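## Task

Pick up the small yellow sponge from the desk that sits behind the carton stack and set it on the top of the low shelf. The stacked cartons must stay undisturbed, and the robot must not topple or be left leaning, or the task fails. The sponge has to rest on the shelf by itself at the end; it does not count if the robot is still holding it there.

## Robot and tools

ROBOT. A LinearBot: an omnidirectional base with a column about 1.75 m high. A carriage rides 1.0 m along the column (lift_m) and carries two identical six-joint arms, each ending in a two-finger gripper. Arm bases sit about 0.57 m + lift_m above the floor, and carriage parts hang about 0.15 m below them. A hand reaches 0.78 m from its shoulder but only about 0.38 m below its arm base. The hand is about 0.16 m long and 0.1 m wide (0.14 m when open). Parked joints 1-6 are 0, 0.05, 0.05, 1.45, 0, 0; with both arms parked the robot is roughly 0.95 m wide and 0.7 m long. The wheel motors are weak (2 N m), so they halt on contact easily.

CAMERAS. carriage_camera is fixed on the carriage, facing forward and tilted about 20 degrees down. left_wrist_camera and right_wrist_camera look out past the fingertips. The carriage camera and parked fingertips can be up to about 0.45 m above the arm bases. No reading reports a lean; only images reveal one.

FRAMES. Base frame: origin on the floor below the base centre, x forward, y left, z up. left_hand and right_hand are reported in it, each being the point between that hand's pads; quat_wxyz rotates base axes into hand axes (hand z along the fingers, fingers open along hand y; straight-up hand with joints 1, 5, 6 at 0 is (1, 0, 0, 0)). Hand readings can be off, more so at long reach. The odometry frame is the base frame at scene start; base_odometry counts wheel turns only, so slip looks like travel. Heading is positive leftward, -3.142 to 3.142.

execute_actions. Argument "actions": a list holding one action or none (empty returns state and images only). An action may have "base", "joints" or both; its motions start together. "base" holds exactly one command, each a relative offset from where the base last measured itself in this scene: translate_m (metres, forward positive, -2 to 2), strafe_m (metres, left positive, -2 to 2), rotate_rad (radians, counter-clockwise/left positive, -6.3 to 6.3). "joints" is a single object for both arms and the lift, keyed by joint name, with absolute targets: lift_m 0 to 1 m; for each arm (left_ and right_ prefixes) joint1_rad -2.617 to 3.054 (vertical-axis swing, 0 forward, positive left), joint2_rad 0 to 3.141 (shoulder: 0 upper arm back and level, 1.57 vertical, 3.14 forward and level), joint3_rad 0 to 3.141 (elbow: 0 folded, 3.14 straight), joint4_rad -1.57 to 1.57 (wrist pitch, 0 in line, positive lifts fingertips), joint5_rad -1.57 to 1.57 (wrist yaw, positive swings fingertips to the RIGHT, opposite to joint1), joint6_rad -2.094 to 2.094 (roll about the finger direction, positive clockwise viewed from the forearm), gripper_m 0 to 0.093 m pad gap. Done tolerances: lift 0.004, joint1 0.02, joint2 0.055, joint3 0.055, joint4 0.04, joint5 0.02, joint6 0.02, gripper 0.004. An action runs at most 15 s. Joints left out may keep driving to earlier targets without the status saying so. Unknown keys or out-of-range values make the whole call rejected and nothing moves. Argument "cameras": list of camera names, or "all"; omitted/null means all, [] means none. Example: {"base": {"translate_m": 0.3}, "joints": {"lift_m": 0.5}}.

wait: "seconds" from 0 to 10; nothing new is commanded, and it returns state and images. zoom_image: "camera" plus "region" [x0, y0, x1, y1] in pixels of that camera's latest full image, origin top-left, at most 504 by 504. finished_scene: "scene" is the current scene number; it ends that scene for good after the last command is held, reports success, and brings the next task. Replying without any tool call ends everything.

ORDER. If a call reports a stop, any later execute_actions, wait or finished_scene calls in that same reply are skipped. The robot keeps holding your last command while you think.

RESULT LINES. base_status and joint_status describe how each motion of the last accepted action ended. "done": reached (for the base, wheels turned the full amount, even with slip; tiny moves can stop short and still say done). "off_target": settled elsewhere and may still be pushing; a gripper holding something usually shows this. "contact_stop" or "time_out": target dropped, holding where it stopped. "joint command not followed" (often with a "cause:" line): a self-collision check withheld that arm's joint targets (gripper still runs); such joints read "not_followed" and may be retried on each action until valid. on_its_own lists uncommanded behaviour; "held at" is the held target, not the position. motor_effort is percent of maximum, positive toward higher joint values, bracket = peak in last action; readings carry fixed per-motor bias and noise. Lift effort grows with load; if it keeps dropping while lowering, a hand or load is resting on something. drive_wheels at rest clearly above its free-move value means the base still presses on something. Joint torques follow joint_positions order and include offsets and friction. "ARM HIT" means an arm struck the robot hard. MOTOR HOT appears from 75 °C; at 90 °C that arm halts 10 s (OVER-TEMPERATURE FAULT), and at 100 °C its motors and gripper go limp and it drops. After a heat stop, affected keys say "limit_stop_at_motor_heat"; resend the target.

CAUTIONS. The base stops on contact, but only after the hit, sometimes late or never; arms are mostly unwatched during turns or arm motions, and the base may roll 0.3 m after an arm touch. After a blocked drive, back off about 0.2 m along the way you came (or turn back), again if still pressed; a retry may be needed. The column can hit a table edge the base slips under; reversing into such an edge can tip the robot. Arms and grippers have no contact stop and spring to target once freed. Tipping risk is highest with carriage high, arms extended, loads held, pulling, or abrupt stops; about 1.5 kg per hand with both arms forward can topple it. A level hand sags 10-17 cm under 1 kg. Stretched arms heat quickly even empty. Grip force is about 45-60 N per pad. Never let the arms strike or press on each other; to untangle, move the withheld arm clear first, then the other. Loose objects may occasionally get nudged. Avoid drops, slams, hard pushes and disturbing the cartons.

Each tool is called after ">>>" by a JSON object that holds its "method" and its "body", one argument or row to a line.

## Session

>>> {"method": "execute_actions", "body": {
  "actions": [],
  "cameras": ["carriage_camera"]
}}

Scene clock: 0.00 s.
Joint torques (N m, as the arm reports them, + toward a larger angle): no reading
base_odometry: x=+0.000 y=+0.000 heading=+0.000 (m, m, rad; odometry frame)
base_status: not commanded
joint_positions: lift_m=+0.303 left_joint1_rad=+0.005 left_joint2_rad=+0.049 left_joint3_rad=+0.069 left_joint4_rad=+1.445 left_joint5_rad=+0.043 left_joint6_rad=-0.027 left_gripper_m=+0.095 right_joint1_rad=+0.013 right_joint2_rad=+0.071 right_joint3_rad=+0.080 right_joint4_rad=+1.479 right_joint5_rad=-0.022 right_joint6_rad=-0.009 right_gripper_m=+0.095
joint_status: not commanded
motor_effort: lift_m=+31 drive_wheels=+1 (%)
left_hand: x=+0.2965 y=+0.3429 z=+1.3102 quat_wxyz=(+0.998, +0.021, +0.053, -0.012) (m; base frame)
right_hand: x=+0.2918 y=-0.3462 z=+1.3138 quat_wxyz=(+0.999, -0.011, +0.041, +0.002) (m; base frame)
pictures: carriage_camera
Images, in order (width x height): carriage_camera 672x504.

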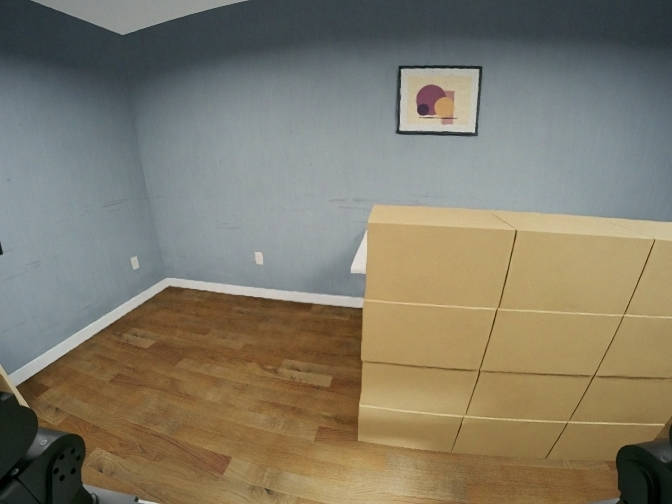

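Similar layout. Strafe left, drive past the cartons, and look along the desk.

>>> {"method": "execute_actions", "body": {
  "actions": [
    {"base":{"strafe_m":0.6}}
  ],
  "cameras": []
}}

>>> {"method": "execute_actions", "body": {
  "actions": [
    {"base":{"translate_m":1.7}}
  ],
  "cameras": ["carriage_camera"]
}}

Scene clock: 4.50 s.
Joint torques (N m, as the arm reports them, + toward a larger angle): left_arm=[ 0.08  5.    7.37 -0.38 -0.03 -0.04] | right_arm=[-0.22  4.31  5.1  -0.17 -0.02 -0.04]
base_odometry: x=-0.001 y=+0.600 heading=+0.001 (m, m, rad; odometry frame)
base_status: done
joint_positions: lift_m=+0.303 left_joint1_rad=+0.005 left_joint2_rad=+0.049 left_joint3_rad=+0.069 left_joint4_rad=+1.445 left_joint5_rad=+0.043 left_joint6_rad=-0.027 left_gripper_m=+0.095 right_joint1_rad=+0.013 right_joint2_rad=+0.071 right_joint3_rad=+0.080 right_joint4_rad=+1.479 right_joint5_rad=-0.022 right_joint6_rad=-0.009 right_gripper_m=+0.095
joint_status: not commanded
motor_effort: lift_m=+31(31) drive_wheels=-8(47) (%)
left_hand: x=+0.2965 y=+0.3429 z=+1.3102 quat_wxyz=(+0.998, +0.021, +0.053, -0.012) (m; base frame)
right_hand: x=+0.2918 y=-0.3462 z=+1.3138 quat_wxyz=(+0.999, -0.011, +0.041, +0.002) (m; base frame)
pictures: none
No camera images: the call's "cameras" was empty. Leave "cameras" out to get every camera's image.

Scene clock: 10.30 s.
Joint torques (N m, as the arm reports them, + toward a larger angle): left_arm=[ 0.03  5.02  7.37 -0.38 -0.02 -0.05] | right_arm=[-0.22  4.53  5.2  -0.16 -0.02 -0.04]
base_odometry: x=+1.699 y=+0.604 heading=+0.002 (m, m, rad; odometry frame)
base_status: done
joint_positions: lift_m=+0.303 left_joint1_rad=+0.005 left_joint2_rad=+0.049 left_joint3_rad=+0.069 left_joint4_rad=+1.446 left_joint5_rad=+0.043 left_joint6_rad=-0.027 left_gripper_m=+0.095 right_joint1_rad=+0.013 right_joint2_rad=+0.071 right_joint3_rad=+0.080 right_joint4_rad=+1.480 right_joint5_rad=-0.022 right_joint6_rad=-0.009 right_gripper_m=+0.095
joint_status: not commanded
motor_effort: lift_m=+31(31) drive_wheels=-10(46) (%)
left_hand: x=+0.2962 y=+0.3429 z=+1.3102 quat_wxyz=(+0.998, +0.021, +0.052, -0.012) (m; base frame)
right_hand: x=+0.2917 y=-0.3462 z=+1.3138 quat_wxyz=(+0.999, -0.011, +0.041, +0.002) (m; base frame)
pictures: carriage_camera
Images, in order (width x height): carriage_camera 672x504.

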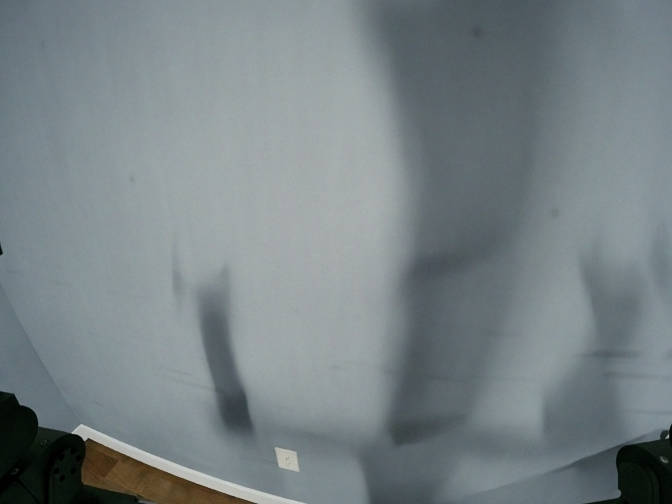

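>>> {"method": "execute_actions", "body": {
  "actions": [
    {"base":{"rotate_rad":-1.57}}
  ],
  "cameras": ["carriage_camera"]
}}

Scene clock: 14.10 s.
Joint torques (N m, as the arm reports them, + toward a larger angle): left_arm=[ 0.04  5.04  7.36 -0.39 -0.03 -0.04] | right_arm=[-0.2   4.53  5.1  -0.16 -0.01 -0.06]
base_odometry: x=+1.700 y=+0.604 heading=-1.567 (m, m, rad; odometry frame)
base_status: done
joint_positions: lift_m=+0.303 left_joint1_rad=+0.005 left_joint2_rad=+0.049 left_joint3_rad=+0.069 left_joint4_rad=+1.446 left_joint5_rad=+0.043 left_joint6_rad=-0.027 left_gripper_m=+0.095 right_joint1_rad=+0.013 right_joint2_rad=+0.071 right_joint3_rad=+0.080 right_joint4_rad=+1.480 right_joint5_rad=-0.022 right_joint6_rad=-0.009 right_gripper_m=+0.095
joint_status: not commanded
motor_effort: lift_m=+31(31) drive_wheels=+24(50) (%)
left_hand: x=+0.2962 y=+0.3429 z=+1.3102 quat_wxyz=(+0.998, +0.021, +0.052, -0.012) (m; base frame)
right_hand: x=+0.2917 y=-0.3461 z=+1.3138 quat_wxyz=(+0.999, -0.011, +0.041, +0.002) (m; base frame)
pictures: carriage_camera
Images, in order (width x height): carriage_camera 672x504.

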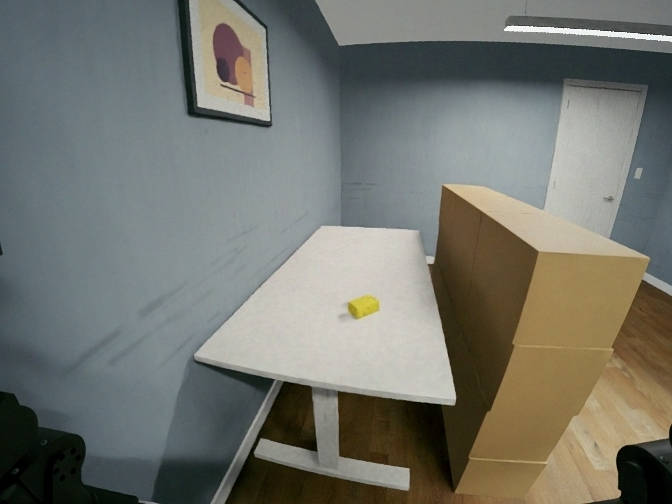

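>>> {"method": "execute_actions", "body": {
  "actions": [
    {"base":{"translate_m":0.3},"joints":{"lift_m":0.45,"left_joint1_rad":-0.45,"left_joint2_rad":2.35,"left_joint3_rad":2.35,"left_joint4_rad":-1.55,"left_joint6_rad":1.27}}
  ],
  "cameras": ["carriage_camera","left_wrist_camera"]
}}

Scene clock: 20.43 s.
Joint torques (N m, as the arm reports them, + toward a larger angle): left_arm=[ -0.31 -15.12  10.06   0.14   0.08   0.04] | right_arm=[-0.22  4.49  5.05 -0.15 -0.01 -0.05]
base_odometry: x=+1.700 y=+0.304 heading=-1.568 (m, m, rad; odometry frame)
base_status: done
joint_positions: lift_m=+0.450 left_joint1_rad=-0.445 left_joint2_rad=+2.339 left_joint3_rad=+2.331 left_joint4_rad=-1.534 left_joint5_rad=+0.043 left_joint6_rad=+1.262 left_gripper_m=+0.095 right_joint1_rad=+0.013 right_joint2_rad=+0.071 right_joint3_rad=+0.080 right_joint4_rad=+1.480 right_joint5_rad=-0.022 right_joint6_rad=-0.009 right_gripper_m=+0.095
joint_status: all done
motor_effort: lift_m=+30(37) drive_wheels=-17(47) (%)
left_hand: x=+0.6788 y=+0.1471 z=+1.1373 quat_wxyz=(+0.021, +0.754, +0.657, -0.014) (m; base frame)
right_hand: x=+0.2917 y=-0.3461 z=+1.4613 quat_wxyz=(+0.999, -0.011, +0.041, +0.002) (m; base frame)
pictures: carriage_camera, left_wrist_camera
Images, in order (width x height): carriage_camera 672x504, left_wrist_camera 672x504.

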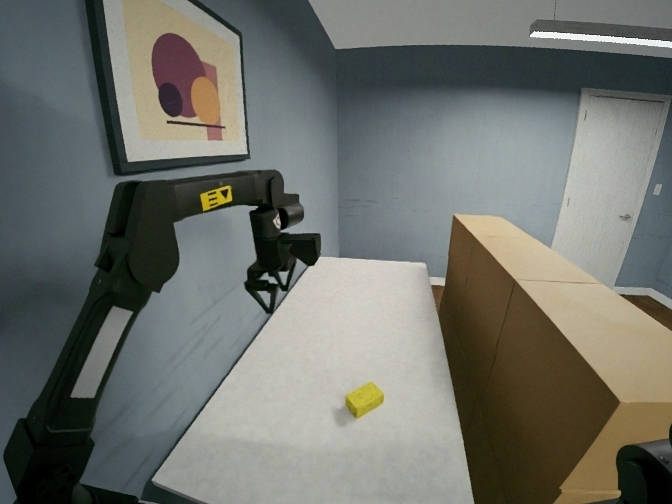

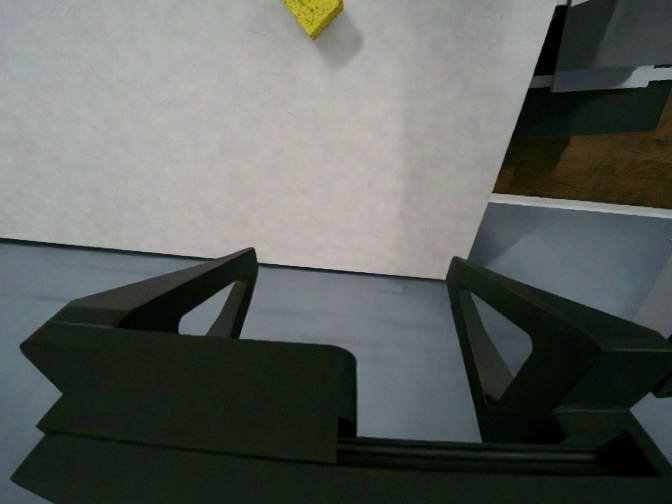

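>>> {"method": "execute_actions", "body": {
  "actions": [
    {"joints":{"lift_m":0.4,"left_joint1_rad":-0.8,"left_joint2_rad":2.55,"left_joint3_rad":2.5,"left_joint4_rad":-1.52}}
  ],
  "cameras": ["carriage_camera","left_wrist_camera"]
}}

Scene clock: 23.60 s.
Joint torques (N m, as the arm reports them, + toward a larger angle): left_arm=[ -0.07 -18.32   9.26   0.21   0.06   0.04] | right_arm=[-0.22  4.39  5.26 -0.17 -0.01 -0.05]
base_odometry: x=+1.700 y=+0.304 heading=-1.568 (m, m, rad; odometry frame)
base_status: not commanded
joint_positions: lift_m=+0.400 left_joint1_rad=-0.798 left_joint2_rad=+2.559 left_joint3_rad=+2.487 left_joint4_rad=-1.518 left_joint5_rad=+0.047 left_joint6_rad=+1.263 left_gripper_m=+0.095 right_joint1_rad=+0.013 right_joint2_rad=+0.071 right_joint3_rad=+0.080 right_joint4_rad=+1.480 right_joint5_rad=-0.022 right_joint6_rad=-0.009 right_gripper_m=+0.095
joint_status: all done
motor_effort: lift_m=+31(36) drive_wheels=-15(15) (%)
left_hand: x=+0.6027 y=-0.0023 z=+1.0270 quat_wxyz=(-0.004, +0.857, +0.515, -0.025) (m; base frame)
right_hand: x=+0.2917 y=-0.3461 z=+1.4111 quat_wxyz=(+0.999, -0.011, +0.041, +0.002) (m; base frame)
pictures: carriage_camera, left_wrist_camera
Images, in order (width x height): carriage_camera 672x504, left_wrist_camera 672x504.

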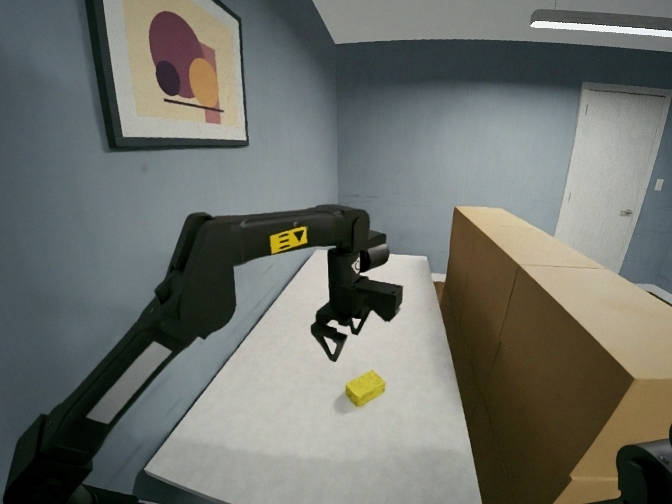

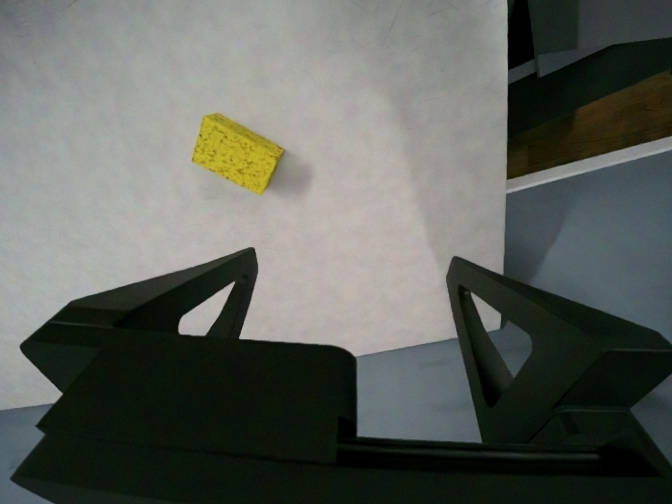

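>>> {"method": "execute_actions", "body": {
  "actions": [
    {"joints":{"lift_m":0.28}}
  ],
  "cameras": ["carriage_camera","left_wrist_camera"]
}}

Scene clock: 26.80 s.
Joint torques (N m, as the arm reports them, + toward a larger angle): left_arm=[ -0.12 -17.34   9.39   0.21   0.05   0.01] | right_arm=[-0.22  4.5   5.11 -0.17 -0.03 -0.04]
base_odometry: x=+1.700 y=+0.304 heading=-1.568 (m, m, rad; odometry frame)
base_status: not commanded
joint_positions: lift_m=+0.280 left_joint1_rad=-0.798 left_joint2_rad=+2.546 left_joint3_rad=+2.487 left_joint4_rad=-1.518 left_joint5_rad=+0.045 left_joint6_rad=+1.263 left_gripper_m=+0.095 right_joint1_rad=+0.013 right_joint2_rad=+0.071 right_joint3_rad=+0.080 right_joint4_rad=+1.480 right_joint5_rad=-0.022 right_joint6_rad=-0.009 right_gripper_m=+0.095
joint_status: all done
motor_effort: lift_m=+32(31) drive_wheels=-13(13) (%)
left_hand: x=+0.6036 y=-0.0025 z=+0.9130 quat_wxyz=(+0.002, +0.857, +0.514, -0.023) (m; base frame)
right_hand: x=+0.2917 y=-0.3462 z=+1.2911 quat_wxyz=(+0.999, -0.011, +0.041, +0.002) (m; base frame)
pictures: carriage_camera, left_wrist_camera
Images, in order (width x height): carriage_camera 672x504, left_wrist_camera 672x504.

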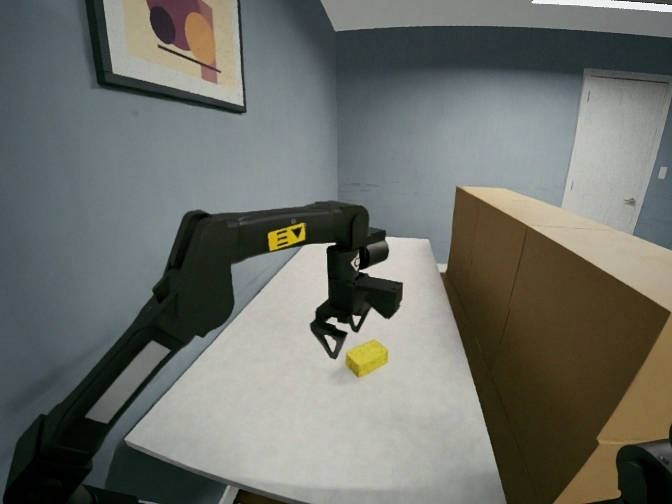

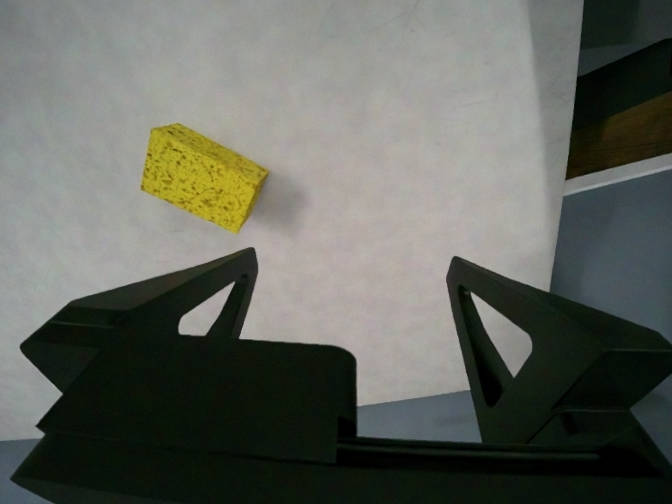

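Keeping the base still, since it's right beside the cartons. Reaching toward the sponge with the arm only.

>>> {"method": "execute_actions", "body": {
  "actions": [
    {"joints":{"left_joint1_rad":-0.76,"left_joint2_rad":2.75,"left_joint3_rad":2.85,"left_joint4_rad":-1.57,"left_joint6_rad":0.82}}
  ],
  "cameras": ["carriage_camera","left_wrist_camera"]
}}

Scene clock: 30.97 s.
Joint torques (N m, as the arm reports them, + toward a larger angle): left_arm=[ -0.17 -18.72   8.98   0.48   0.06  -0.11] | right_arm=[-0.22  4.48  5.08 -0.15 -0.02 -0.04]
base_odometry: x=+1.700 y=+0.304 heading=-1.568 (m, m, rad; odometry frame)
base_status: not commanded
joint_positions: lift_m=+0.280 left_joint1_rad=-0.757 left_joint2_rad=+2.750 left_joint3_rad=+2.840 left_joint4_rad=-1.560 left_joint5_rad=+0.045 left_joint6_rad=+0.828 left_gripper_m=+0.095 right_joint1_rad=+0.013 right_joint2_rad=+0.071 right_joint3_rad=+0.080 right_joint4_rad=+1.480 right_joint5_rad=-0.022 right_joint6_rad=-0.009 right_gripper_m=+0.095
joint_status: all done
joint sent to its limit — the command would take left_joint4_rad past its lower limit, so that joint was sent only as far as its limit.
motor_effort: lift_m=+32(32) drive_wheels=-14(14) (%)
left_hand: x=+0.6484 y=-0.0177 z=+0.9032 quat_wxyz=(+0.051, +0.712, +0.700, -0.021) (m; base frame)
right_hand: x=+0.2917 y=-0.3462 z=+1.2911 quat_wxyz=(+0.999, -0.011, +0.041, +0.002) (m; base frame)
pictures: carriage_camera, left_wrist_camera
Images, in order (width x height): carriage_camera 672x504, left_wrist_camera 672x504.

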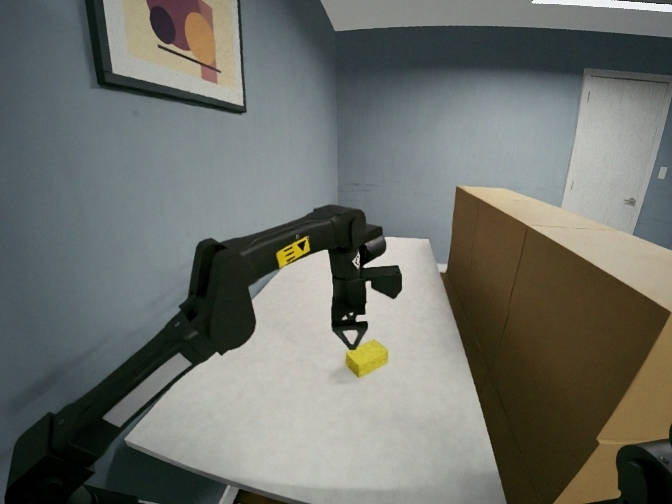

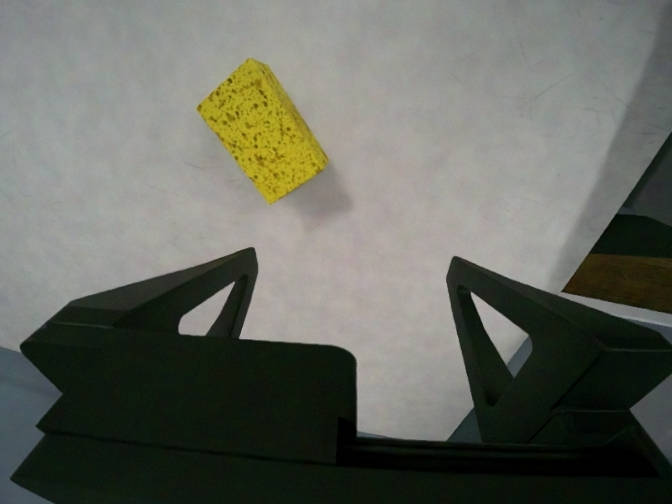

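The left arm is near its reach limit, and the sponge is closer to the right shoulder. I'll park the left arm and use the right one.

>>> {"method": "execute_actions", "body": {
  "actions": [
    {"joints":{"lift_m":0.45,"left_joint2_rad":1.6,"left_joint3_rad":0.9,"left_joint4_rad":0.5}}
  ],
  "cameras": []
}}

>>> {"method": "execute_actions", "body": {
  "actions": [
    {"joints":{"left_joint1_rad":0.0,"left_joint2_rad":0.05,"left_joint3_rad":0.05,"left_joint4_rad":1.45,"left_joint6_rad":0.0}}
  ],
  "cameras": []
}}

>>> {"method": "execute_actions", "body": {
  "actions": [
    {"joints":{"right_joint1_rad":0.5,"right_joint2_rad":2.55,"right_joint3_rad":2.5,"right_joint4_rad":-1.52}}
  ],
  "cameras": ["carriage_camera","right_wrist_camera"]
}}

Scene clock: 35.87 s.
Joint torques (N m, as the arm reports them, + toward a larger angle): left_arm=[-0.19 -9.8   8.25  2.7   0.02 -0.15] | right_arm=[-0.21  4.5   5.1  -0.16 -0.02 -0.05]
base_odometry: x=+1.700 y=+0.304 heading=-1.568 (m, m, rad; odometry frame)
base_status: not commanded
joint_positions: lift_m=+0.450 left_joint1_rad=-0.757 left_joint2_rad=+1.601 left_joint3_rad=+0.914 left_joint4_rad=+0.488 left_joint5_rad=+0.043 left_joint6_rad=+0.827 left_gripper_m=+0.095 right_joint1_rad=+0.013 right_joint2_rad=+0.071 right_joint3_rad=+0.080 right_joint4_rad=+1.479 right_joint5_rad=-0.022 right_joint6_rad=-0.009 right_gripper_m=+0.095
joint_status: all done
motor_effort: lift_m=+30(40) drive_wheels=+12(14) (%)
left_hand: x=+0.6262 y=+0.0038 z=+1.2418 quat_wxyz=(+0.634, +0.560, +0.534, +0.005) (m; base frame)
right_hand: x=+0.2918 y=-0.3462 z=+1.4613 quat_wxyz=(+0.999, -0.011, +0.041, +0.002) (m; base frame)
pictures: none
No camera images: the call's "cameras" was empty. Leave "cameras" out to get every camera's image.

Scene clock: 37.60 s.
Joint torques (N m, as the arm reports them, + toward a larger angle): left_arm=[ 0.42  3.41  5.24 -0.33  0.02 -0.12] | right_arm=[-0.22  4.7   5.09 -0.12 -0.02 -0.05]
base_odometry: x=+1.700 y=+0.304 heading=-1.568 (m, m, rad; odometry frame)
base_status: not commanded
joint_positions: lift_m=+0.450 left_joint1_rad=-0.005 left_joint2_rad=+0.067 left_joint3_rad=+0.070 left_joint4_rad=+1.449 left_joint5_rad=+0.038 left_joint6_rad=+0.007 left_gripper_m=+0.095 right_joint1_rad=+0.013 right_joint2_rad=+0.071 right_joint3_rad=+0.080 right_joint4_rad=+1.479 right_joint5_rad=-0.022 right_joint6_rad=-0.009 right_gripper_m=+0.095
joint_status: all done
motor_effort: lift_m=+29(29) drive_wheels=+11(10) (%)
left_hand: x=+0.3011 y=+0.3434 z=+1.4577 quat_wxyz=(+0.998, +0.019, +0.059, +0.000) (m; base frame)
right_hand: x=+0.2918 y=-0.3462 z=+1.4613 quat_wxyz=(+0.999, -0.011, +0.041, +0.002) (m; base frame)
pictures: none
No camera images: the call's "cameras" was empty. Leave "cameras" out to get every camera's image.

Scene clock: 39.90 s.
Joint torques (N m, as the arm reports them, + toward a larger angle): left_arm=[ 0.35  3.46  5.3  -0.31  0.01 -0.11] | right_arm=[  0.6  -16.65   7.31   0.25  -0.04  -0.05]
base_odometry: x=+1.700 y=+0.304 heading=-1.568 (m, m, rad; odometry frame)
base_status: not commanded
joint_positions: lift_m=+0.450 left_joint1_rad=-0.005 left_joint2_rad=+0.067 left_joint3_rad=+0.070 left_joint4_rad=+1.449 left_joint5_rad=+0.038 left_joint6_rad=+0.007 left_gripper_m=+0.095 right_joint1_rad=+0.492 right_joint2_rad=+2.549 right_joint3_rad=+2.472 right_joint4_rad=-1.507 right_joint5_rad=-0.022 right_joint6_rad=-0.009 right_gripper_m=+0.095
joint_status: all done
motor_effort: lift_m=+30(30) drive_wheels=+11(13) (%)
left_hand: x=+0.3011 y=+0.3434 z=+1.4577 quat_wxyz=(+0.998, +0.019, +0.059, +0.000) (m; base frame)
right_hand: x=+0.6958 y=-0.1179 z=+1.0778 quat_wxyz=(-0.009, -0.248, +0.969, +0.009) (m; base frame)
pictures: carriage_camera, right_wrist_camera
Images, in order (width x height): carriage_camera 672x504, right_wrist_camera 672x504.

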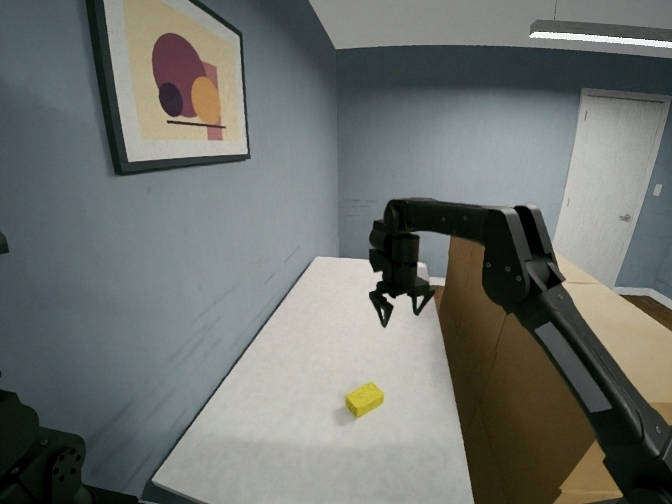

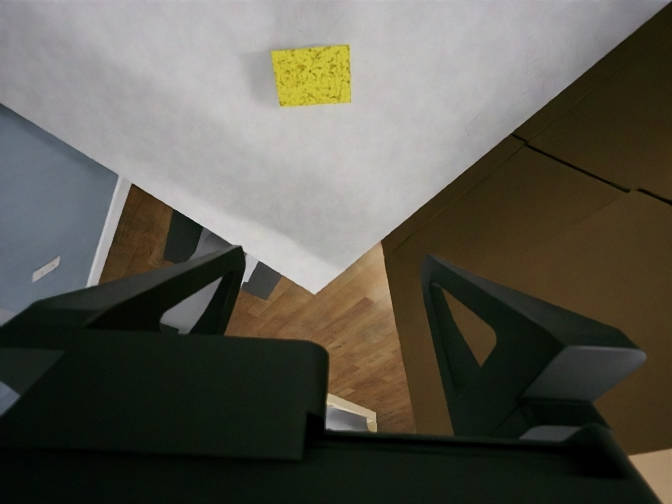

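>>> {"method": "execute_actions", "body": {
  "actions": [
    {"joints":{"lift_m":0.3}}
  ],
  "cameras": ["carriage_camera","right_wrist_camera"]
}}

Scene clock: 42.33 s.
Joint torques (N m, as the arm reports them, + toward a larger angle): left_arm=[ 0.37  3.4   5.94 -0.3   0.01 -0.12] | right_arm=[  0.27 -16.98   6.33   0.32  -0.01  -0.06]
base_odometry: x=+1.700 y=+0.304 heading=-1.568 (m, m, rad; odometry frame)
base_status: not commanded
joint_positions: lift_m=+0.300 left_joint1_rad=-0.005 left_joint2_rad=+0.067 left_joint3_rad=+0.064 left_joint4_rad=+1.449 left_joint5_rad=+0.040 left_joint6_rad=+0.007 left_gripper_m=+0.095 right_joint1_rad=+0.492 right_joint2_rad=+2.553 right_joint3_rad=+2.486 right_joint4_rad=-1.511 right_joint5_rad=-0.022 right_joint6_rad=-0.009 right_gripper_m=+0.095
joint_status: all done
motor_effort: lift_m=+31(31) drive_wheels=-12(12) (%)
left_hand: x=+0.3029 y=+0.3432 z=+1.3060 quat_wxyz=(+0.998, +0.020, +0.062, +0.000) (m; base frame)
right_hand: x=+0.6973 y=-0.1171 z=+0.9295 quat_wxyz=(-0.006, -0.248, +0.969, +0.010) (m; base frame)
pictures: carriage_camera, right_wrist_camera
Images, in order (width x height): carriage_camera 672x504, right_wrist_camera 672x504.

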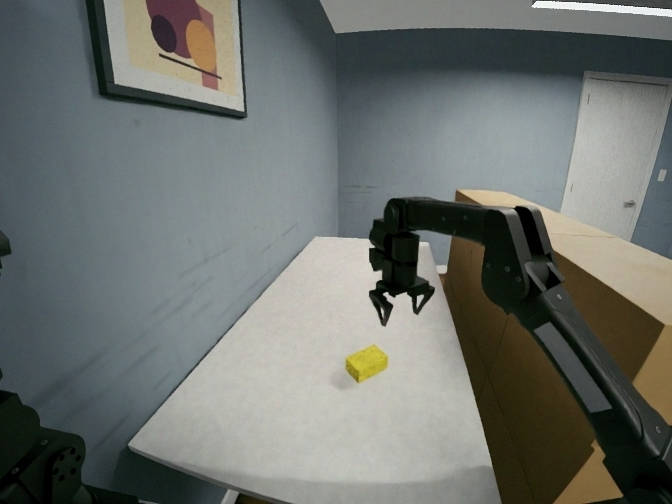

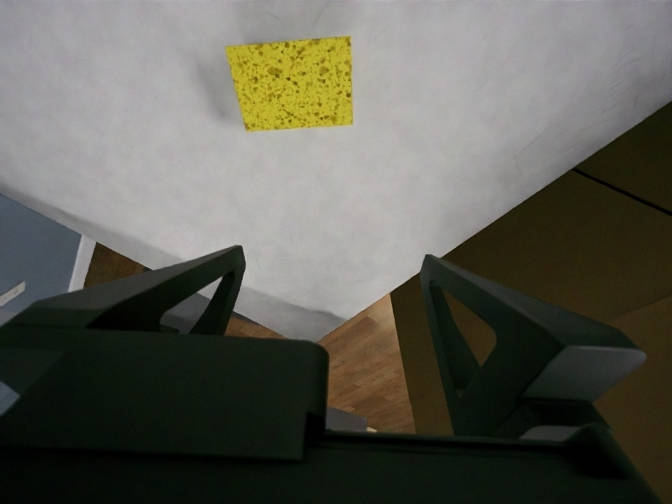

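>>> {"method": "execute_actions", "body": {
  "actions": [
    {"joints":{"right_joint1_rad":0.55,"right_joint2_rad":2.95,"right_joint3_rad":2.75,"right_joint4_rad":-1.2}}
  ],
  "cameras": ["carriage_camera","right_wrist_camera"]
}}

Scene clock: 46.43 s.
Joint torques (N m, as the arm reports them, + toward a larger angle): left_arm=[ 0.43  3.43  5.93 -0.3   0.01 -0.1 ] | right_arm=[ -0.31 -19.86   6.95   0.72   0.02  -0.05]
base_odometry: x=+1.700 y=+0.304 heading=-1.568 (m, m, rad; odometry frame)
base_status: not commanded
joint_positions: lift_m=+0.300 left_joint1_rad=-0.005 left_joint2_rad=+0.067 left_joint3_rad=+0.064 left_joint4_rad=+1.449 left_joint5_rad=+0.040 left_joint6_rad=+0.007 left_gripper_m=+0.095 right_joint1_rad=+0.555 right_joint2_rad=+2.960 right_joint3_rad=+2.733 right_joint4_rad=-1.205 right_joint5_rad=-0.025 right_joint6_rad=-0.009 right_gripper_m=+0.095
joint_status: all done
motor_effort: lift_m=+31(31) drive_wheels=-11(8) (%)
left_hand: x=+0.3029 y=+0.3432 z=+1.3060 quat_wxyz=(+0.998, +0.020, +0.062, +0.000) (m; base frame)
right_hand: x=+0.7493 y=-0.0483 z=+0.7927 quat_wxyz=(+0.064, -0.278, +0.958, +0.031) (m; base frame)
pictures: carriage_camera, right_wrist_camera
Images, in order (width x height): carriage_camera 672x504, right_wrist_camera 672x504.

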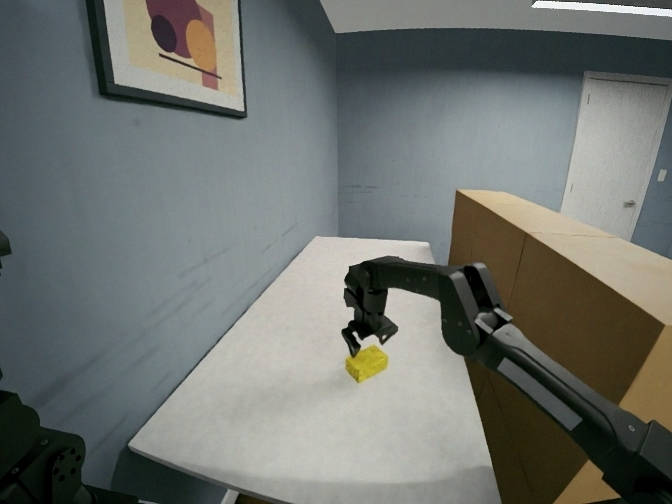

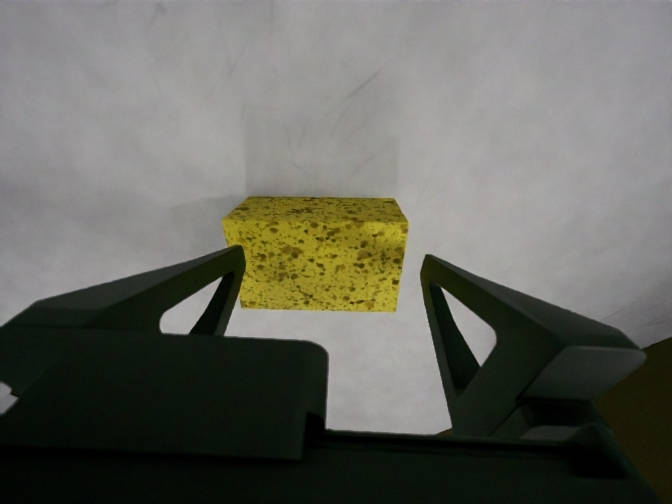

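The hand is over the sponge, but the sponge's long side is too wide for the fingers. I'll raise a little and roll the hand 90°.

>>> {"method": "execute_actions", "body": {
  "actions": [
    {"joints":{"lift_m":0.37}}
  ],
  "cameras": []
}}

>>> {"method": "execute_actions", "body": {
  "actions": [
    {"joints":{"right_joint6_rad":1.57}}
  ],
  "cameras": ["right_wrist_camera"]
}}

Scene clock: 48.57 s.
Joint torques (N m, as the arm reports them, + toward a larger angle): left_arm=[ 0.4   3.33  5.92 -0.3  -0.01 -0.1 ] | right_arm=[ -0.76 -18.37   6.93   0.79  -0.03  -0.06]
base_odometry: x=+1.700 y=+0.304 heading=-1.568 (m, m, rad; odometry frame)
base_status: not commanded
joint_positions: lift_m=+0.370 left_joint1_rad=-0.005 left_joint2_rad=+0.067 left_joint3_rad=+0.064 left_joint4_rad=+1.449 left_joint5_rad=+0.041 left_joint6_rad=+0.007 left_gripper_m=+0.095 right_joint1_rad=+0.555 right_joint2_rad=+2.943 right_joint3_rad=+2.733 right_joint4_rad=-1.201 right_joint5_rad=-0.024 right_joint6_rad=-0.009 right_gripper_m=+0.095
joint_status: all done
motor_effort: lift_m=+30(39) drive_wheels=+12(11) (%)
left_hand: x=+0.3029 y=+0.3430 z=+1.3761 quat_wxyz=(+0.998, +0.021, +0.062, +0.000) (m; base frame)
right_hand: x=+0.7528 y=-0.0464 z=+0.8722 quat_wxyz=(+0.073, -0.278, +0.957, +0.033) (m; base frame)
pictures: none
No camera images: the call's "cameras" was empty. Leave "cameras" out to get every camera's image.

Scene clock: 50.30 s.
Joint torques (N m, as the arm reports them, + toward a larger angle): left_arm=[ 0.41  3.4   5.94 -0.29  0.   -0.11] | right_arm=[ -0.55 -18.26   6.79   0.65   0.08   0.04]
base_odometry: x=+1.700 y=+0.304 heading=-1.568 (m, m, rad; odometry frame)
base_status: not commanded
joint_positions: lift_m=+0.370 left_joint1_rad=-0.005 left_joint2_rad=+0.067 left_joint3_rad=+0.064 left_joint4_rad=+1.449 left_joint5_rad=+0.041 left_joint6_rad=+0.007 left_gripper_m=+0.095 right_joint1_rad=+0.555 right_joint2_rad=+2.943 right_joint3_rad=+2.733 right_joint4_rad=-1.201 right_joint5_rad=-0.024 right_joint6_rad=+1.561 right_gripper_m=+0.095
joint_status: all done
motor_effort: lift_m=+30(30) drive_wheels=+11(13) (%)
left_hand: x=+0.3029 y=+0.3430 z=+1.3761 quat_wxyz=(+0.998, +0.021, +0.062, +0.000) (m; base frame)
right_hand: x=+0.7528 y=-0.0464 z=+0.8722 quat_wxyz=(+0.029, +0.480, +0.874, +0.075) (m; base frame)
pictures: right_wrist_camera
Images, in order (width x height): right_wrist_camera 672x504.

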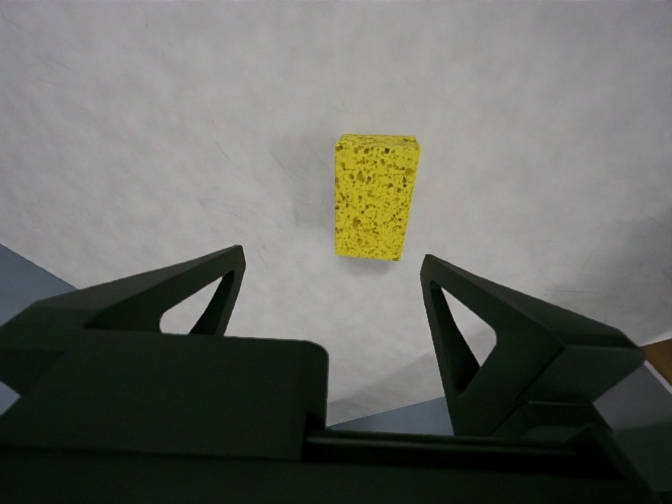

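>>> {"method": "execute_actions", "body": {
  "actions": [
    {"joints":{"lift_m":0.3}}
  ],
  "cameras": ["right_wrist_camera"]
}}

Scene clock: 52.10 s.
Joint torques (N m, as the arm reports them, + toward a larger angle): left_arm=[ 0.37  3.3   5.93 -0.28 -0.02 -0.1 ] | right_arm=[ -0.7  -19.47   6.92   0.64   0.06   0.05]
base_odometry: x=+1.700 y=+0.304 heading=-1.568 (m, m, rad; odometry frame)
base_status: not commanded
joint_positions: lift_m=+0.300 left_joint1_rad=-0.005 left_joint2_rad=+0.067 left_joint3_rad=+0.064 left_joint4_rad=+1.449 left_joint5_rad=+0.041 left_joint6_rad=+0.007 left_gripper_m=+0.095 right_joint1_rad=+0.555 right_joint2_rad=+2.957 right_joint3_rad=+2.733 right_joint4_rad=-1.201 right_joint5_rad=-0.023 right_joint6_rad=+1.561 right_gripper_m=+0.095
joint_status: all done
motor_effort: lift_m=+32(32) drive_wheels=-11(8) (%)
left_hand: x=+0.3029 y=+0.3429 z=+1.3059 quat_wxyz=(+0.998, +0.021, +0.062, +0.000) (m; base frame)
right_hand: x=+0.7507 y=-0.0478 z=+0.7945 quat_wxyz=(+0.026, +0.480, +0.874, +0.069) (m; base frame)
pictures: right_wrist_camera
Images, in order (width x height): right_wrist_camera 672x504.

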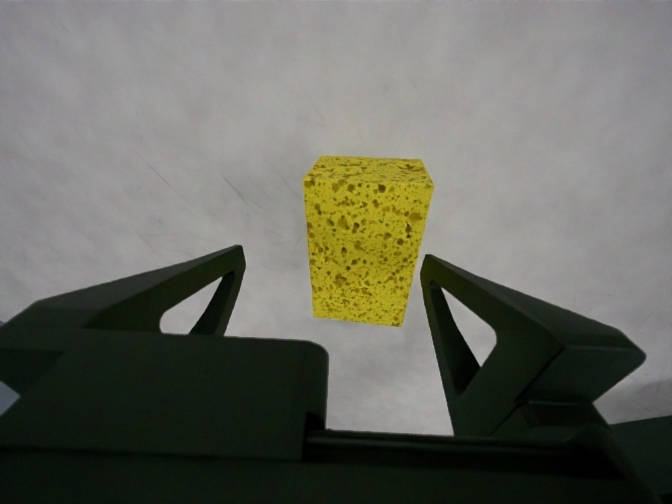

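>>> {"method": "execute_actions", "body": {
  "actions": [
    {"joints":{"right_joint1_rad":0.52,"right_joint3_rad":2.68,"right_joint4_rad":-1.15}}
  ],
  "cameras": ["right_wrist_camera"]
}}

Scene clock: 54.40 s.
Joint torques (N m, as the arm reports them, + toward a larger angle): left_arm=[ 0.43  3.44  5.95 -0.29 -0.01 -0.1 ] | right_arm=[ -0.63 -19.2    4.27   0.76   0.11   0.01]
base_odometry: x=+1.700 y=+0.304 heading=-1.568 (m, m, rad; odometry frame)
base_status: not commanded
joint_positions: lift_m=+0.300 left_joint1_rad=-0.005 left_joint2_rad=+0.067 left_joint3_rad=+0.064 left_joint4_rad=+1.449 left_joint5_rad=+0.041 left_joint6_rad=+0.007 left_gripper_m=+0.095 right_joint1_rad=+0.526 right_joint2_rad=+2.953 right_joint3_rad=+2.706 right_joint4_rad=-1.162 right_joint5_rad=-0.030 right_joint6_rad=+1.565 right_gripper_m=+0.095
joint_status: all done
motor_effort: lift_m=+32(32) drive_wheels=+8(10) (%)
left_hand: x=+0.3029 y=+0.3429 z=+1.3059 quat_wxyz=(+0.998, +0.021, +0.062, +0.000) (m; base frame)
right_hand: x=+0.7617 y=-0.0590 z=+0.7901 quat_wxyz=(+0.028, +0.493, +0.866, +0.077) (m; base frame)
pictures: right_wrist_camera
Images, in order (width x height): right_wrist_camera 672x504.

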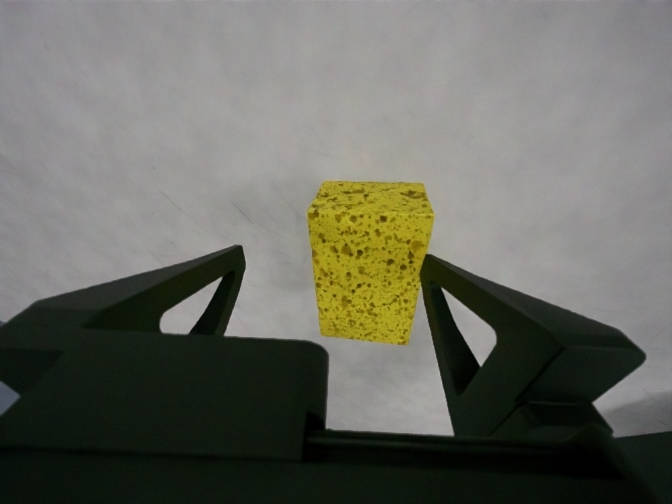

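>>> {"method": "execute_actions", "body": {
  "actions": [
    {"joints":{"right_joint4_rad":-1.32}}
  ],
  "cameras": ["right_wrist_camera"]
}}

Scene clock: 56.07 s.
Joint torques (N m, as the arm reports them, + toward a larger angle): left_arm=[ 0.39  3.41  5.94 -0.3   0.   -0.09] | right_arm=[ -0.67 -18.9    4.01   0.25   0.11   0.02]
base_odometry: x=+1.700 y=+0.304 heading=-1.568 (m, m, rad; odometry frame)
base_status: not commanded
joint_positions: lift_m=+0.300 left_joint1_rad=-0.005 left_joint2_rad=+0.067 left_joint3_rad=+0.064 left_joint4_rad=+1.449 left_joint5_rad=+0.041 left_joint6_rad=+0.007 left_gripper_m=+0.095 right_joint1_rad=+0.526 right_joint2_rad=+2.953 right_joint3_rad=+2.706 right_joint4_rad=-1.309 right_joint5_rad=-0.029 right_joint6_rad=+1.565 right_gripper_m=+0.095
joint_status: all done
motor_effort: lift_m=+32(32) drive_wheels=-9(10) (%)
left_hand: x=+0.3029 y=+0.3429 z=+1.3059 quat_wxyz=(+0.998, +0.021, +0.062, +0.000) (m; base frame)
right_hand: x=+0.7306 y=-0.0771 z=+0.7869 quat_wxyz=(-0.009, +0.496, +0.868, +0.013) (m; base frame)
pictures: right_wrist_camera
Images, in order (width x height): right_wrist_camera 672x504.

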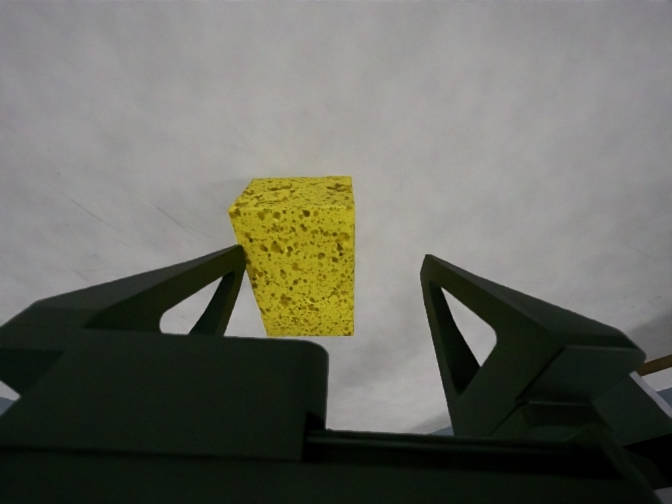

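Too far. Splitting the difference, then lowering.

>>> {"method": "execute_actions", "body": {
  "actions": [
    {"joints":{"right_joint4_rad":-1.25}}
  ],
  "cameras": []
}}

>>> {"method": "execute_actions", "body": {
  "actions": [
    {"joints":{"lift_m":0.26}}
  ],
  "cameras": ["right_wrist_camera"]
}}

Scene clock: 57.80 s.
Joint torques (N m, as the arm reports them, + toward a larger angle): left_arm=[ 0.38  3.33  5.92 -0.27 -0.01 -0.11] | right_arm=[ -0.69 -18.89   4.07   0.54   0.12   0.02]
base_odometry: x=+1.700 y=+0.304 heading=-1.568 (m, m, rad; odometry frame)
base_status: not commanded
joint_positions: lift_m=+0.300 left_joint1_rad=-0.005 left_joint2_rad=+0.067 left_joint3_rad=+0.064 left_joint4_rad=+1.449 left_joint5_rad=+0.041 left_joint6_rad=+0.007 left_gripper_m=+0.095 right_joint1_rad=+0.526 right_joint2_rad=+2.953 right_joint3_rad=+2.706 right_joint4_rad=-1.259 right_joint5_rad=-0.029 right_joint6_rad=+1.565 right_gripper_m=+0.095
joint_status: all done
motor_effort: lift_m=+32(32) drive_wheels=-11(13) (%)
left_hand: x=+0.3029 y=+0.3429 z=+1.3059 quat_wxyz=(+0.998, +0.021, +0.062, +0.000) (m; base frame)
right_hand: x=+0.7412 y=-0.0709 z=+0.7874 quat_wxyz=(+0.003, +0.495, +0.868, +0.035) (m; base frame)
pictures: none
No camera images: the call's "cameras" was empty. Leave "cameras" out to get every camera's image.

Scene clock: 58.50 s.
Joint torques (N m, as the arm reports them, + toward a larger angle): left_arm=[ 0.42  3.38  6.06 -0.29 -0.01 -0.11] | right_arm=[ -0.48 -19.26   4.78   0.43   0.1    0.02]
base_odometry: x=+1.700 y=+0.304 heading=-1.568 (m, m, rad; odometry frame)
base_status: not commanded
joint_positions: lift_m=+0.260 left_joint1_rad=-0.005 left_joint2_rad=+0.067 left_joint3_rad=+0.063 left_joint4_rad=+1.449 left_joint5_rad=+0.041 left_joint6_rad=+0.007 left_gripper_m=+0.095 right_joint1_rad=+0.526 right_joint2_rad=+2.957 right_joint3_rad=+2.692 right_joint4_rad=-1.255 right_joint5_rad=-0.027 right_joint6_rad=+1.565 right_gripper_m=+0.095
joint_status: all done
motor_effort: lift_m=+32(32) drive_wheels=-10(10) (%)
left_hand: x=+0.3032 y=+0.3429 z=+1.2656 quat_wxyz=(+0.998, +0.021, +0.063, +0.000) (m; base frame)
right_hand: x=+0.7386 y=-0.0729 z=+0.7418 quat_wxyz=(+0.001, +0.496, +0.868, +0.028) (m; base frame)
pictures: right_wrist_camera
Images, in order (width x height): right_wrist_camera 672x504.

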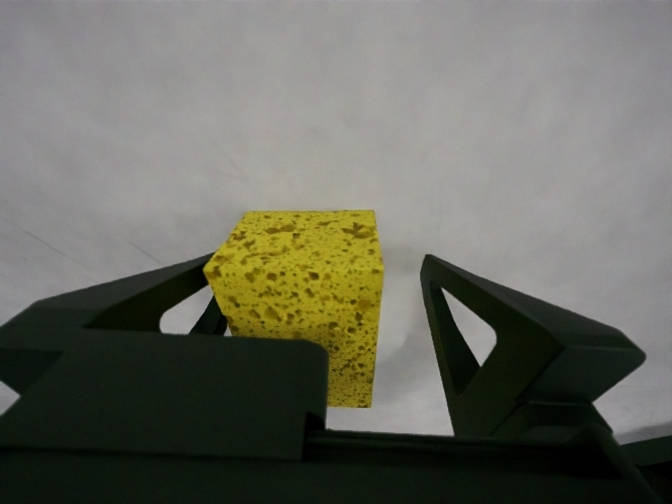

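>>> {"method": "execute_actions", "body": {
  "actions": [
    {"joints":{"right_gripper_m":0.0}}
  ],
  "cameras": ["right_wrist_camera"]
}}

Scene clock: 59.90 s.
Joint torques (N m, as the arm reports them, + toward a larger angle): left_arm=[ 0.41  3.37  6.06 -0.29 -0.03 -0.11] | right_arm=[ -0.68 -19.28   4.9    0.48   0.1    0.  ]
base_odometry: x=+1.700 y=+0.304 heading=-1.568 (m, m, rad; odometry frame)
base_status: not commanded
joint_positions: lift_m=+0.260 left_joint1_rad=-0.005 left_joint2_rad=+0.067 left_joint3_rad=+0.063 left_joint4_rad=+1.449 left_joint5_rad=+0.041 left_joint6_rad=+0.007 left_gripper_m=+0.095 right_joint1_rad=+0.526 right_joint2_rad=+2.957 right_joint3_rad=+2.692 right_joint4_rad=-1.255 right_joint5_rad=-0.027 right_joint6_rad=+1.565 right_gripper_m=+0.060
joint_status: right_gripper_m off_target (ended at +0.060, target +0.000)
motor_effort: lift_m=+32(32) drive_wheels=-9(9) (%)
left_hand: x=+0.3032 y=+0.3429 z=+1.2656 quat_wxyz=(+0.998, +0.021, +0.063, +0.000) (m; base frame)
right_hand: x=+0.7386 y=-0.0729 z=+0.7418 quat_wxyz=(+0.001, +0.496, +0.868, +0.028) (m; base frame)
pictures: right_wrist_camera
Images, in order (width x height): right_wrist_camera 672x504.

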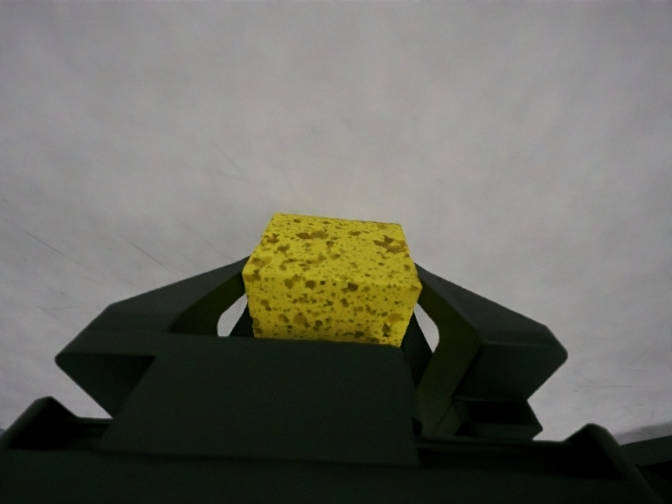

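Gripped: the gripper stopped at 0.060. Lift, fold the arm, and back away.

>>> {"method": "execute_actions", "body": {
  "actions": [
    {"joints":{"lift_m":0.5}}
  ],
  "cameras": []
}}

>>> {"method": "execute_actions", "body": {
  "actions": [
    {"joints":{"right_joint2_rad":1.6,"right_joint3_rad":0.9,"right_joint4_rad":-0.9,"right_joint1_rad":0.0}}
  ],
  "cameras": []
}}

>>> {"method": "execute_actions", "body": {
  "actions": [
    {"base":{"translate_m":-0.3}}
  ],
  "cameras": []
}}

>>> {"method": "execute_actions", "body": {
  "actions": [
    {"base":{"rotate_rad":-1.57}}
  ],
  "cameras": ["carriage_camera"]
}}

Scene clock: 63.17 s.
Joint torques (N m, as the arm reports them, + toward a larger angle): left_arm=[ 0.39  3.33  6.02 -0.3  -0.01 -0.11] | right_arm=[ -0.7  -18.55   5.07   0.51   0.11   0.  ]
base_odometry: x=+1.700 y=+0.304 heading=-1.568 (m, m, rad; odometry frame)
base_status: not commanded
joint_positions: lift_m=+0.500 left_joint1_rad=-0.005 left_joint2_rad=+0.067 left_joint3_rad=+0.063 left_joint4_rad=+1.449 left_joint5_rad=+0.042 left_joint6_rad=+0.007 left_gripper_m=+0.095 right_joint1_rad=+0.526 right_joint2_rad=+2.946 right_joint3_rad=+2.692 right_joint4_rad=-1.253 right_joint5_rad=-0.025 right_joint6_rad=+1.565 right_gripper_m=+0.060
joint_status: all done
motor_effort: lift_m=+30(38) drive_wheels=+11(11) (%)
left_hand: x=+0.3032 y=+0.3428 z=+1.5057 quat_wxyz=(+0.998, +0.021, +0.063, +0.000) (m; base frame)
right_hand: x=+0.7412 y=-0.0718 z=+0.9876 quat_wxyz=(+0.005, +0.496, +0.868, +0.034) (m; base frame)
pictures: none
No camera images: the call's "cameras" was empty. Leave "cameras" out to get every camera's image.

Scene clock: 65.03 s.
Joint torques (N m, as the arm reports them, + toward a larger angle): left_arm=[ 0.38  3.32  6.06 -0.31 -0.02 -0.11] | right_arm=[-0.1  -8.36  4.3   0.29  0.    0.03]
base_odometry: x=+1.700 y=+0.304 heading=-1.568 (m, m, rad; odometry frame)
base_status: not commanded
joint_positions: lift_m=+0.500 left_joint1_rad=-0.005 left_joint2_rad=+0.067 left_joint3_rad=+0.063 left_joint4_rad=+1.449 left_joint5_rad=+0.042 left_joint6_rad=+0.007 left_gripper_m=+0.095 right_joint1_rad=-0.001 right_joint2_rad=+1.615 right_joint3_rad=+0.912 right_joint4_rad=-0.898 right_joint5_rad=-0.015 right_joint6_rad=+1.565 right_gripper_m=+0.060
joint_status: all done
motor_effort: lift_m=+30(30) drive_wheels=-10(11) (%)
left_hand: x=+0.3032 y=+0.3428 z=+1.5057 quat_wxyz=(+0.998, +0.021, +0.063, +0.000) (m; base frame)
right_hand: x=+0.5205 y=-0.3478 z=+1.0907 quat_wxyz=(-0.016, +0.705, +0.709, -0.005) (m; base frame)
pictures: none
No camera images: the call's "cameras" was empty. Leave "cameras" out to get every camera's image.

Scene clock: 67.63 s.
Joint torques (N m, as the arm reports them, + toward a larger angle): left_arm=[ 0.41  3.28  6.1  -0.27 -0.01 -0.11] | right_arm=[-0.15 -8.55  4.24  0.26  0.01  0.02]
base_odometry: x=+1.699 y=+0.604 heading=-1.570 (m, m, rad; odometry frame)
base_status: done
joint_positions: lift_m=+0.500 left_joint1_rad=-0.005 left_joint2_rad=+0.067 left_joint3_rad=+0.063 left_joint4_rad=+1.448 left_joint5_rad=+0.042 left_joint6_rad=+0.007 left_gripper_m=+0.095 right_joint1_rad=-0.001 right_joint2_rad=+1.614 right_joint3_rad=+0.912 right_joint4_rad=-0.898 right_joint5_rad=-0.017 right_joint6_rad=+1.565 right_gripper_m=+0.060
joint_status: not commanded
motor_effort: lift_m=+30(30) drive_wheels=-15(47) (%)
left_hand: x=+0.3036 y=+0.3428 z=+1.5057 quat_wxyz=(+0.998, +0.021, +0.064, +0.000) (m; base frame)
right_hand: x=+0.5205 y=-0.3475 z=+1.0909 quat_wxyz=(-0.016, +0.705, +0.709, -0.004) (m; base frame)
pictures: none
No camera images: the call's "cameras" was empty. Leave "cameras" out to get every camera's image.

Scene clock: 70.73 s.
Joint torques (N m, as the arm reports them, + toward a larger angle): left_arm=[ 0.33  3.37  6.04 -0.28 -0.02 -0.12] | right_arm=[-0.28 -8.42  4.24  0.26  0.02  0.02]
base_odometry: x=+1.699 y=+0.604 heading=-3.138 (m, m, rad; odometry frame)
base_status: done
joint_positions: lift_m=+0.500 left_joint1_rad=-0.005 left_joint2_rad=+0.067 left_joint3_rad=+0.063 left_joint4_rad=+1.449 left_joint5_rad=+0.042 left_joint6_rad=+0.007 left_gripper_m=+0.095 right_joint1_rad=+0.000 right_joint2_rad=+1.613 right_joint3_rad=+0.912 right_joint4_rad=-0.898 right_joint5_rad=-0.019 right_joint6_rad=+1.565 right_gripper_m=+0.060
joint_status: not commanded
motor_effort: lift_m=+30(31) drive_wheels=+22(55) (%)
left_hand: x=+0.3033 y=+0.3428 z=+1.5057 quat_wxyz=(+0.998, +0.021, +0.063, +0.000) (m; base frame)
right_hand: x=+0.5206 y=-0.3470 z=+1.0911 quat_wxyz=(-0.017, +0.705, +0.709, -0.003) (m; base frame)
pictures: carriage_camera
Images, in order (width x height): carriage_camera 672x504.

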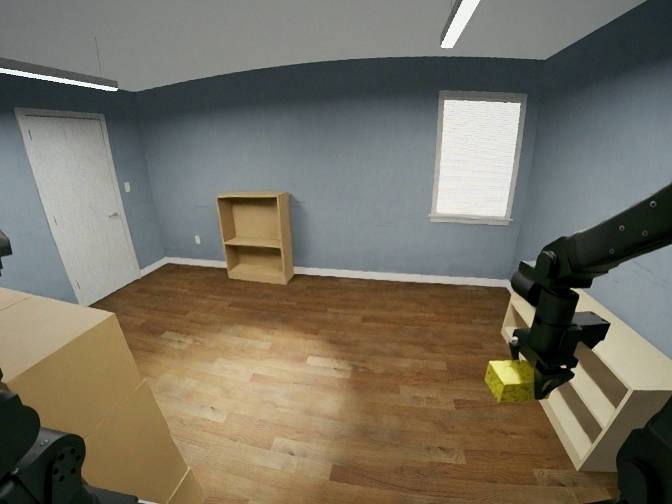

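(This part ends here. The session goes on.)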